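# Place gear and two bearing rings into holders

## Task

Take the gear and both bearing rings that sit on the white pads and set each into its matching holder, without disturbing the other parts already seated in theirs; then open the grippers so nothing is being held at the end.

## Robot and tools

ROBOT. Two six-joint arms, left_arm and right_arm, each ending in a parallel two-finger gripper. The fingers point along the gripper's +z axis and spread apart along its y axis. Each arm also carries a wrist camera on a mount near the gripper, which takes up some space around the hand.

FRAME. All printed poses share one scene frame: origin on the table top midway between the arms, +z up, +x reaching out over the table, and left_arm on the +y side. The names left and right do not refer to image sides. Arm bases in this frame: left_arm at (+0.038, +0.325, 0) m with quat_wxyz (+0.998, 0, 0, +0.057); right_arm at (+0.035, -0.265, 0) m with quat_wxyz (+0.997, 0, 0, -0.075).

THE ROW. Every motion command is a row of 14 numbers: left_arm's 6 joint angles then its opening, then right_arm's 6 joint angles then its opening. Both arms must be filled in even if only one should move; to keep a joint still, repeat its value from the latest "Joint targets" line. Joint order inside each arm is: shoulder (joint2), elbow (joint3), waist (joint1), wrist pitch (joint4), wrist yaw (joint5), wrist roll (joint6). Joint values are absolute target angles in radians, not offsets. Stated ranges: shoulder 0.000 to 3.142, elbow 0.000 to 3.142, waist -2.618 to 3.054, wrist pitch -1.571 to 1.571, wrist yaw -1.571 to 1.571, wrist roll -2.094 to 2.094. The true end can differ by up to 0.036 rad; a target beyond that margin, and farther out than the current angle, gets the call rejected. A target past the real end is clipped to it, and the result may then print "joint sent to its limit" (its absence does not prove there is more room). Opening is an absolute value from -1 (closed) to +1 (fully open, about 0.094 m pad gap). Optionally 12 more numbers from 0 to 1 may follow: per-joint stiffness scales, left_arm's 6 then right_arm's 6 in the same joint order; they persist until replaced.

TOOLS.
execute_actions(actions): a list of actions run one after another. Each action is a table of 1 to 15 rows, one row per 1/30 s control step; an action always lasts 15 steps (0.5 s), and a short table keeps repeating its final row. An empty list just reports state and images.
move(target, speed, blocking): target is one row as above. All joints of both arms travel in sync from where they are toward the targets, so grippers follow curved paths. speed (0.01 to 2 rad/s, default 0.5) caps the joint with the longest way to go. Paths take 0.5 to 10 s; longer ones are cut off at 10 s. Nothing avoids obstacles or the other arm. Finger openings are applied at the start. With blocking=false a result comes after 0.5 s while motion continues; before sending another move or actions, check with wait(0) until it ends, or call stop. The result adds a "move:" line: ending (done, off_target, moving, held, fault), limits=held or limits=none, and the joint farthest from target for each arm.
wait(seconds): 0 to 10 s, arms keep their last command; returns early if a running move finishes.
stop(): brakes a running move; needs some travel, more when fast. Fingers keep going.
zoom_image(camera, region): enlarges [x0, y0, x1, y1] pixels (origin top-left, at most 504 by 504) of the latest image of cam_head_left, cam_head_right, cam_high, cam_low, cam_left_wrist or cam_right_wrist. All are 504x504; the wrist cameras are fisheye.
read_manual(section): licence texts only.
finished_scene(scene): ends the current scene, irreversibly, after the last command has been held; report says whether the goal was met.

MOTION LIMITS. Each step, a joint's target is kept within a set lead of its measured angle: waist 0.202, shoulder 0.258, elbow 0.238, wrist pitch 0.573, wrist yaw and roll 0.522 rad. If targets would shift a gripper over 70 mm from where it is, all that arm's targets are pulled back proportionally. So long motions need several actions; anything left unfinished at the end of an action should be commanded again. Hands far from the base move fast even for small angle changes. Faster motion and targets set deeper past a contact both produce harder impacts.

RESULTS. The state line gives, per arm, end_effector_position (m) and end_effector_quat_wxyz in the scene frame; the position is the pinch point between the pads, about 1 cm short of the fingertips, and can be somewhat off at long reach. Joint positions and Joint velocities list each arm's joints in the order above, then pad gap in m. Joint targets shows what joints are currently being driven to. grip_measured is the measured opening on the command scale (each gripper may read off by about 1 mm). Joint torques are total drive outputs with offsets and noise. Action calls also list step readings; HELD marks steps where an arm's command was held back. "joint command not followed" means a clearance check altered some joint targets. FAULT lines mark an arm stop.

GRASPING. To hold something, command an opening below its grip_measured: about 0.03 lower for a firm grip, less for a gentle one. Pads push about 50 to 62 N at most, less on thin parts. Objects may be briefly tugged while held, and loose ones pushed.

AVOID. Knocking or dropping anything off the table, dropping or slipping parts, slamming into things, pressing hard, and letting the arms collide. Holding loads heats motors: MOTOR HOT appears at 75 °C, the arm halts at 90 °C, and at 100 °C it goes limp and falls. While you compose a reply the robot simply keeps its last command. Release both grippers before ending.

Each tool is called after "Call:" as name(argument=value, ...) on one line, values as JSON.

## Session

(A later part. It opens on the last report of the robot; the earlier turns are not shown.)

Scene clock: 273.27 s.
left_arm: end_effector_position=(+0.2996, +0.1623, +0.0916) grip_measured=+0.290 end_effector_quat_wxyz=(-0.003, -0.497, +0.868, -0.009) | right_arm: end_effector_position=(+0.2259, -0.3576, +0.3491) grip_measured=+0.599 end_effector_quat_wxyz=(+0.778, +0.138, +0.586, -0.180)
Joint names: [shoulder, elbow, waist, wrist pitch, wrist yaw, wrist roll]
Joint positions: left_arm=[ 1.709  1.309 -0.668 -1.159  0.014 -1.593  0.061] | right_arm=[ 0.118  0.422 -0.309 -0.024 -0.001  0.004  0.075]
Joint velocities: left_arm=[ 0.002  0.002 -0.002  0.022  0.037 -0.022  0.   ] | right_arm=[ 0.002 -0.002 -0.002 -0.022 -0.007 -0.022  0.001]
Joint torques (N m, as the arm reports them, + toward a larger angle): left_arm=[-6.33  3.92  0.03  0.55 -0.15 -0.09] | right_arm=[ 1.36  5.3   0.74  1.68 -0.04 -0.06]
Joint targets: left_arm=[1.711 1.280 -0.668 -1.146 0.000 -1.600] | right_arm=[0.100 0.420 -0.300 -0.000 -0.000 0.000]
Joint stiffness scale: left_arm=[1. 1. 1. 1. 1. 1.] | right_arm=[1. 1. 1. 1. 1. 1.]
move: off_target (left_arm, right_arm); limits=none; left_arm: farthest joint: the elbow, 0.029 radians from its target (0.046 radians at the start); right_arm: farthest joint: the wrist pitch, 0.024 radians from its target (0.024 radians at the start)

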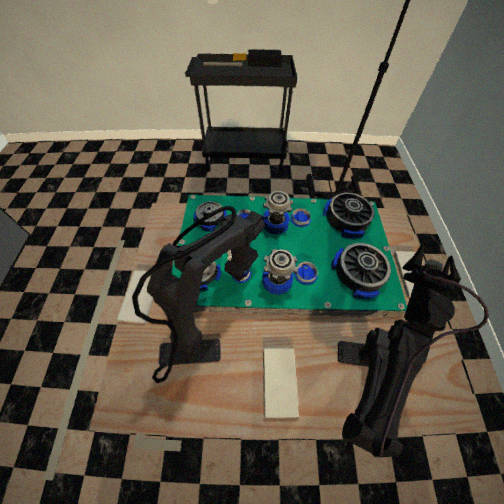

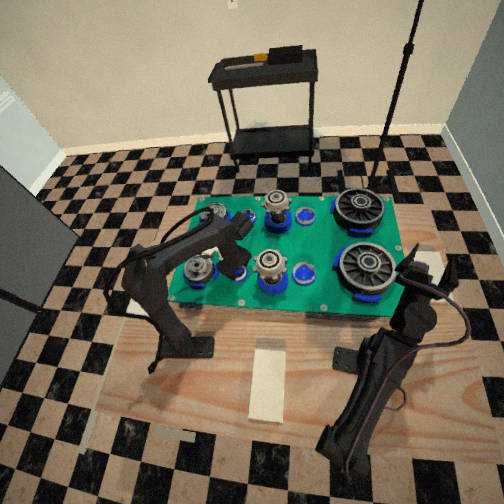

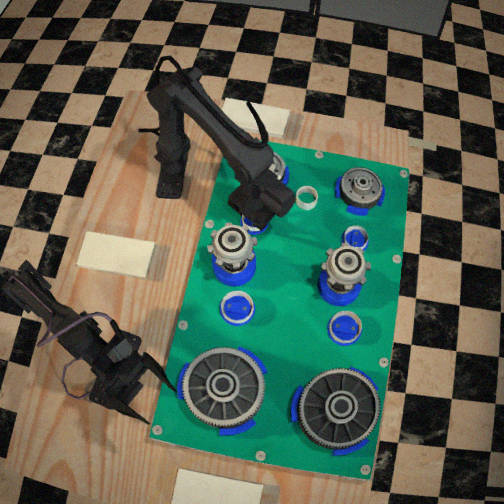

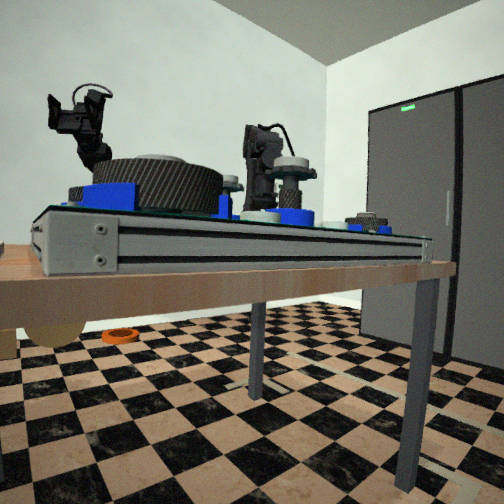

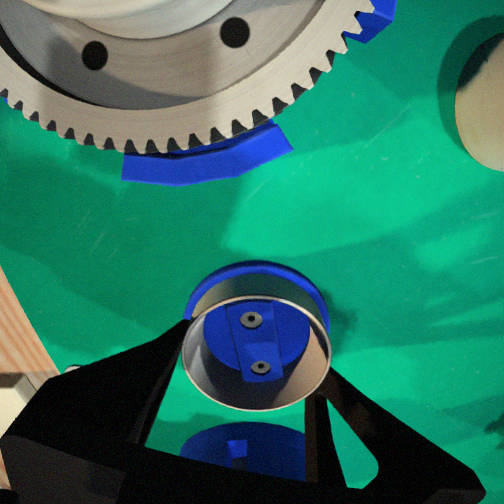

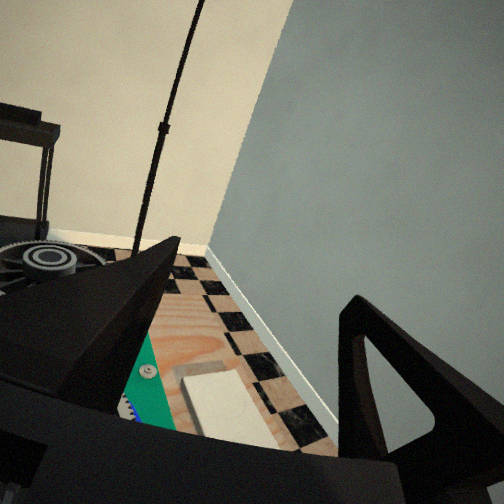

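Seated and level. Release and lift.

Call:
execute_actions(actions=[[[1.711,1.31,-0.668,-1.16,0.01,-1.6,0.6, 0.1,0.42,-0.3,0,0,0,0.6]]])

Call:
move(target=[1.66,1.52,-0.668,-1.40,0,-1.6,0.6, 0.1,0.42,-0.3,0,0,0,0.6], speed=0.5)

Scene clock: 274.00 s.
left_arm: end_effector_position=(+0.2996, +0.1622, +0.0916) grip_measured=+0.598 end_effector_quat_wxyz=(-0.004, -0.497, +0.868, -0.009) | right_arm: end_effector_position=(+0.2259, -0.3576, +0.3491) grip_measured=+0.599 end_effector_quat_wxyz=(+0.778, +0.138, +0.586, -0.180)
Joint names: [shoulder, elbow, waist, wrist pitch, wrist yaw, wrist roll]
Joint positions: left_arm=[ 1.709  1.309 -0.668 -1.159  0.015 -1.593  0.075] | right_arm=[ 0.118  0.422 -0.309 -0.024 -0.001  0.004  0.075]
Joint velocities: left_arm=[-0.007  0.046  0.007 -0.007 -0.022 -0.007  0.001] | right_arm=[ 0.002  0.012  0.007 -0.037  0.022 -0.066  0.001]
Joint torques (N m, as the arm reports them, + toward a larger angle): left_arm=[-6.26  6.55  0.05  0.35 -0.06 -0.1 ] | right_arm=[ 1.35  5.28  0.81  1.69 -0.03 -0.08]
Joint targets: left_arm=[1.711 1.310 -0.668 -1.160 0.010 -1.600] | right_arm=[0.100 0.420 -0.300 0.000 -0.000 -0.000]
Joint stiffness scale: left_arm=[1. 1. 1. 1. 1. 1.] | right_arm=[1. 1. 1. 1. 1. 1.]
Step readings (joint positions):
0: left_arm=[1.709 1.309 -0.668 -1.159 0.014 -1.593] | right_arm=[0.118 0.422 -0.309 -0.024 -0.001 0.004]
1: left_arm=[1.709 1.309 -0.668 -1.159 0.015 -1.593] | right_arm=[0.118 0.422 -0.309 -0.024 -0.001 0.004]
2: left_arm=[1.709 1.309 -0.668 -1.159 0.015 -1.593] | right_arm=[0.118 0.422 -0.309 -0.024 -0.001 0.004]
4: left_arm=[1.709 1.309 -0.668 -1.159 0.015 -1.593] | right_arm=[0.118 0.422 -0.309 -0.024 -0.001 0.004]
8: left_arm=[1.709 1.309 -0.668 -1.159 0.015 -1.593] | right_arm=[0.118 0.422 -0.309 -0.024 -0.001 0.004]
15: Joint positions above

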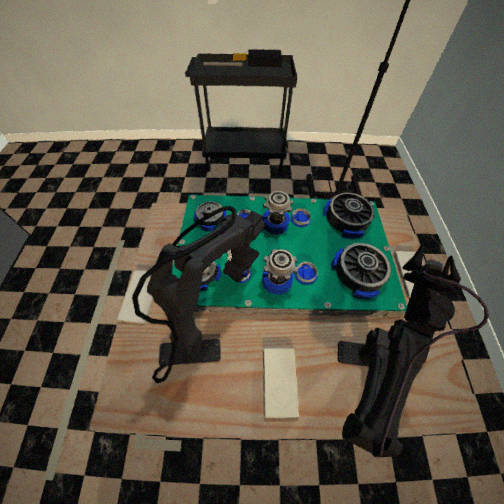

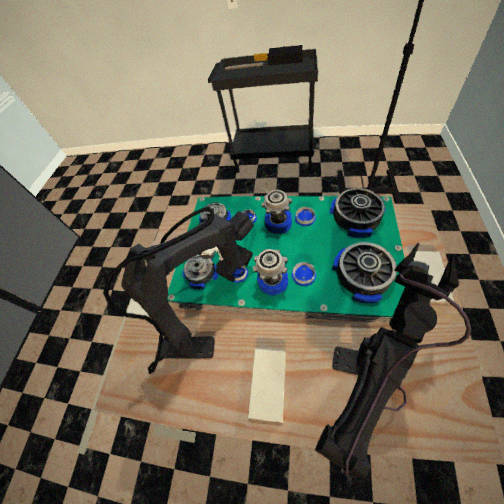

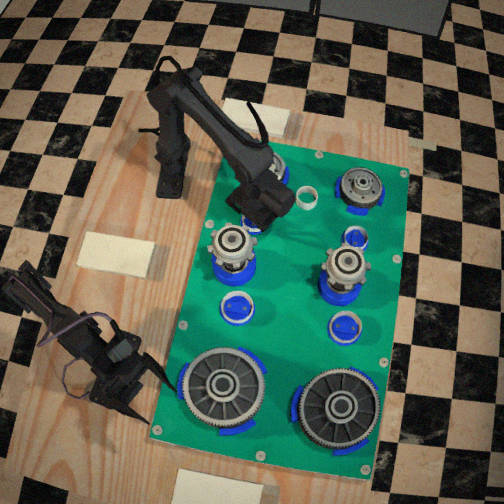

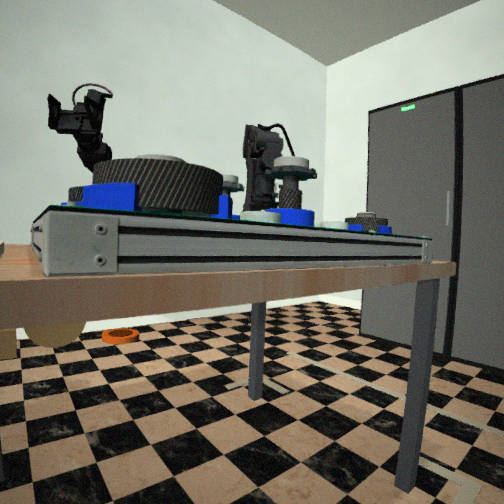

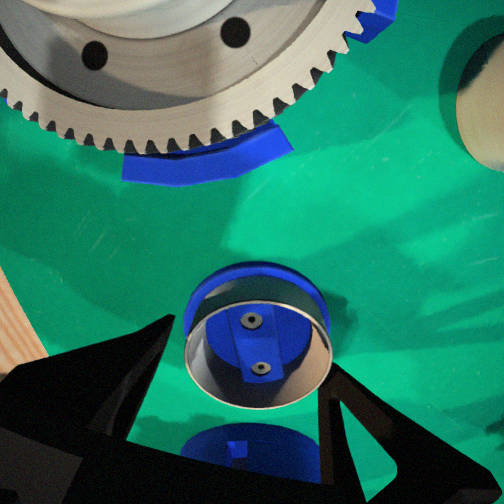

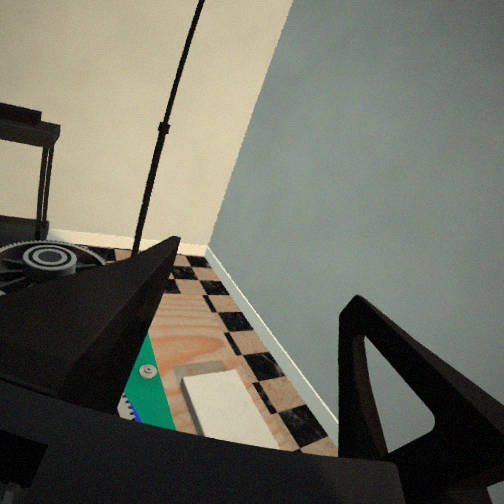

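Scene clock: 275.23 s.
left_arm: end_effector_position=(+0.2933, +0.1661, +0.1458) grip_measured=+0.598 end_effector_quat_wxyz=(-0.006, -0.497, +0.868, -0.005) | right_arm: end_effector_position=(+0.2259, -0.3576, +0.3491) grip_measured=+0.599 end_effector_quat_wxyz=(+0.778, +0.138, +0.586, -0.180)
Joint names: [shoulder, elbow, waist, wrist pitch, wrist yaw, wrist roll]
Joint positions: left_arm=[ 1.679  1.491 -0.668 -1.38   0.015 -1.593  0.075] | right_arm=[ 0.118  0.422 -0.309 -0.024 -0.001  0.004  0.075]
Joint velocities: left_arm=[ 0.012 -0.002 -0.002 -0.022 -0.007 -0.095 -0.001] | right_arm=[-0.017 -0.012  0.007 -0.066  0.037  0.022 -0.   ]
Joint torques (N m, as the arm reports them, + toward a larger angle): left_arm=[-7.62  9.11  0.    0.12 -0.15 -0.1 ] | right_arm=[ 1.32  5.27  0.73  1.68 -0.04 -0.07]
Joint targets: left_arm=[1.660 1.520 -0.668 -1.400 0.000 -1.600] | right_arm=[0.100 0.420 -0.300 0.000 0.000 0.000]
Joint stiffness scale: left_arm=[1. 1. 1. 1. 1. 1.] | right_arm=[1. 1. 1. 1. 1. 1.]
move: off_target (left_arm, right_arm); limits=none; left_arm: farthest joint: the elbow, 0.029 radians from its target (0.211 radians at the start); right_arm: farthest joint: the wrist pitch, 0.024 radians from its target (0.024 radians at the start)

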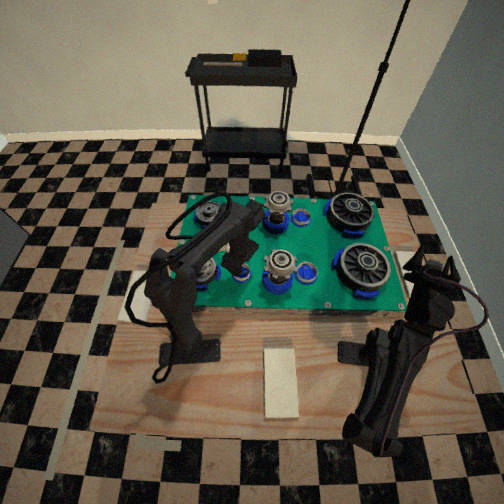

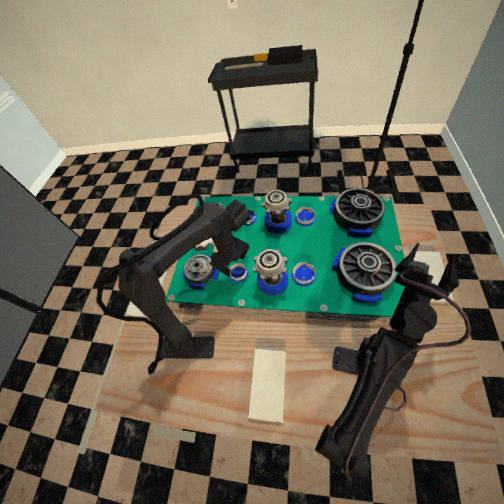

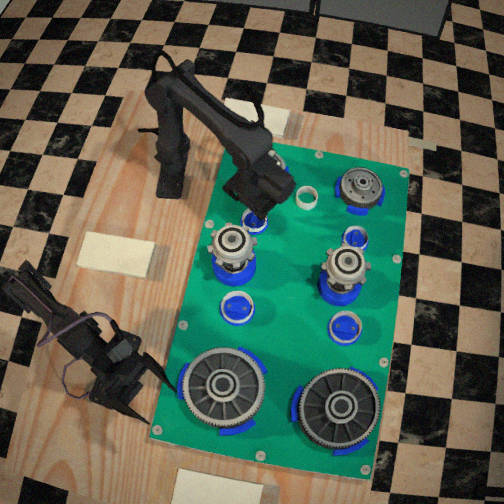

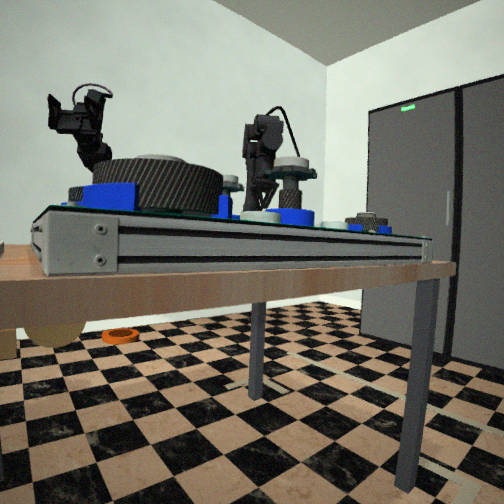

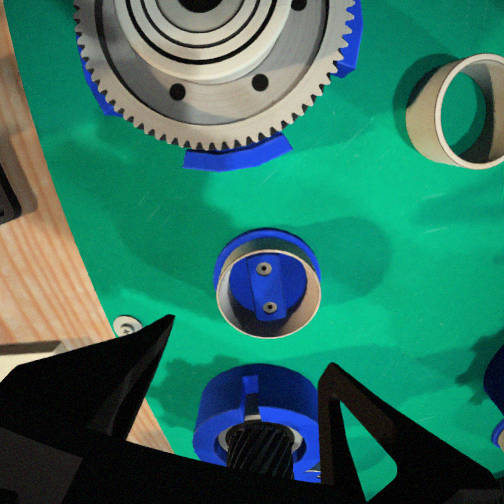

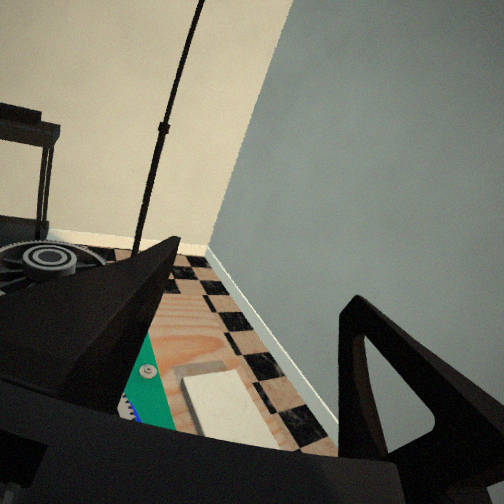

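Call:
finished_scene(scene=1)

The scene is finished: the task was done.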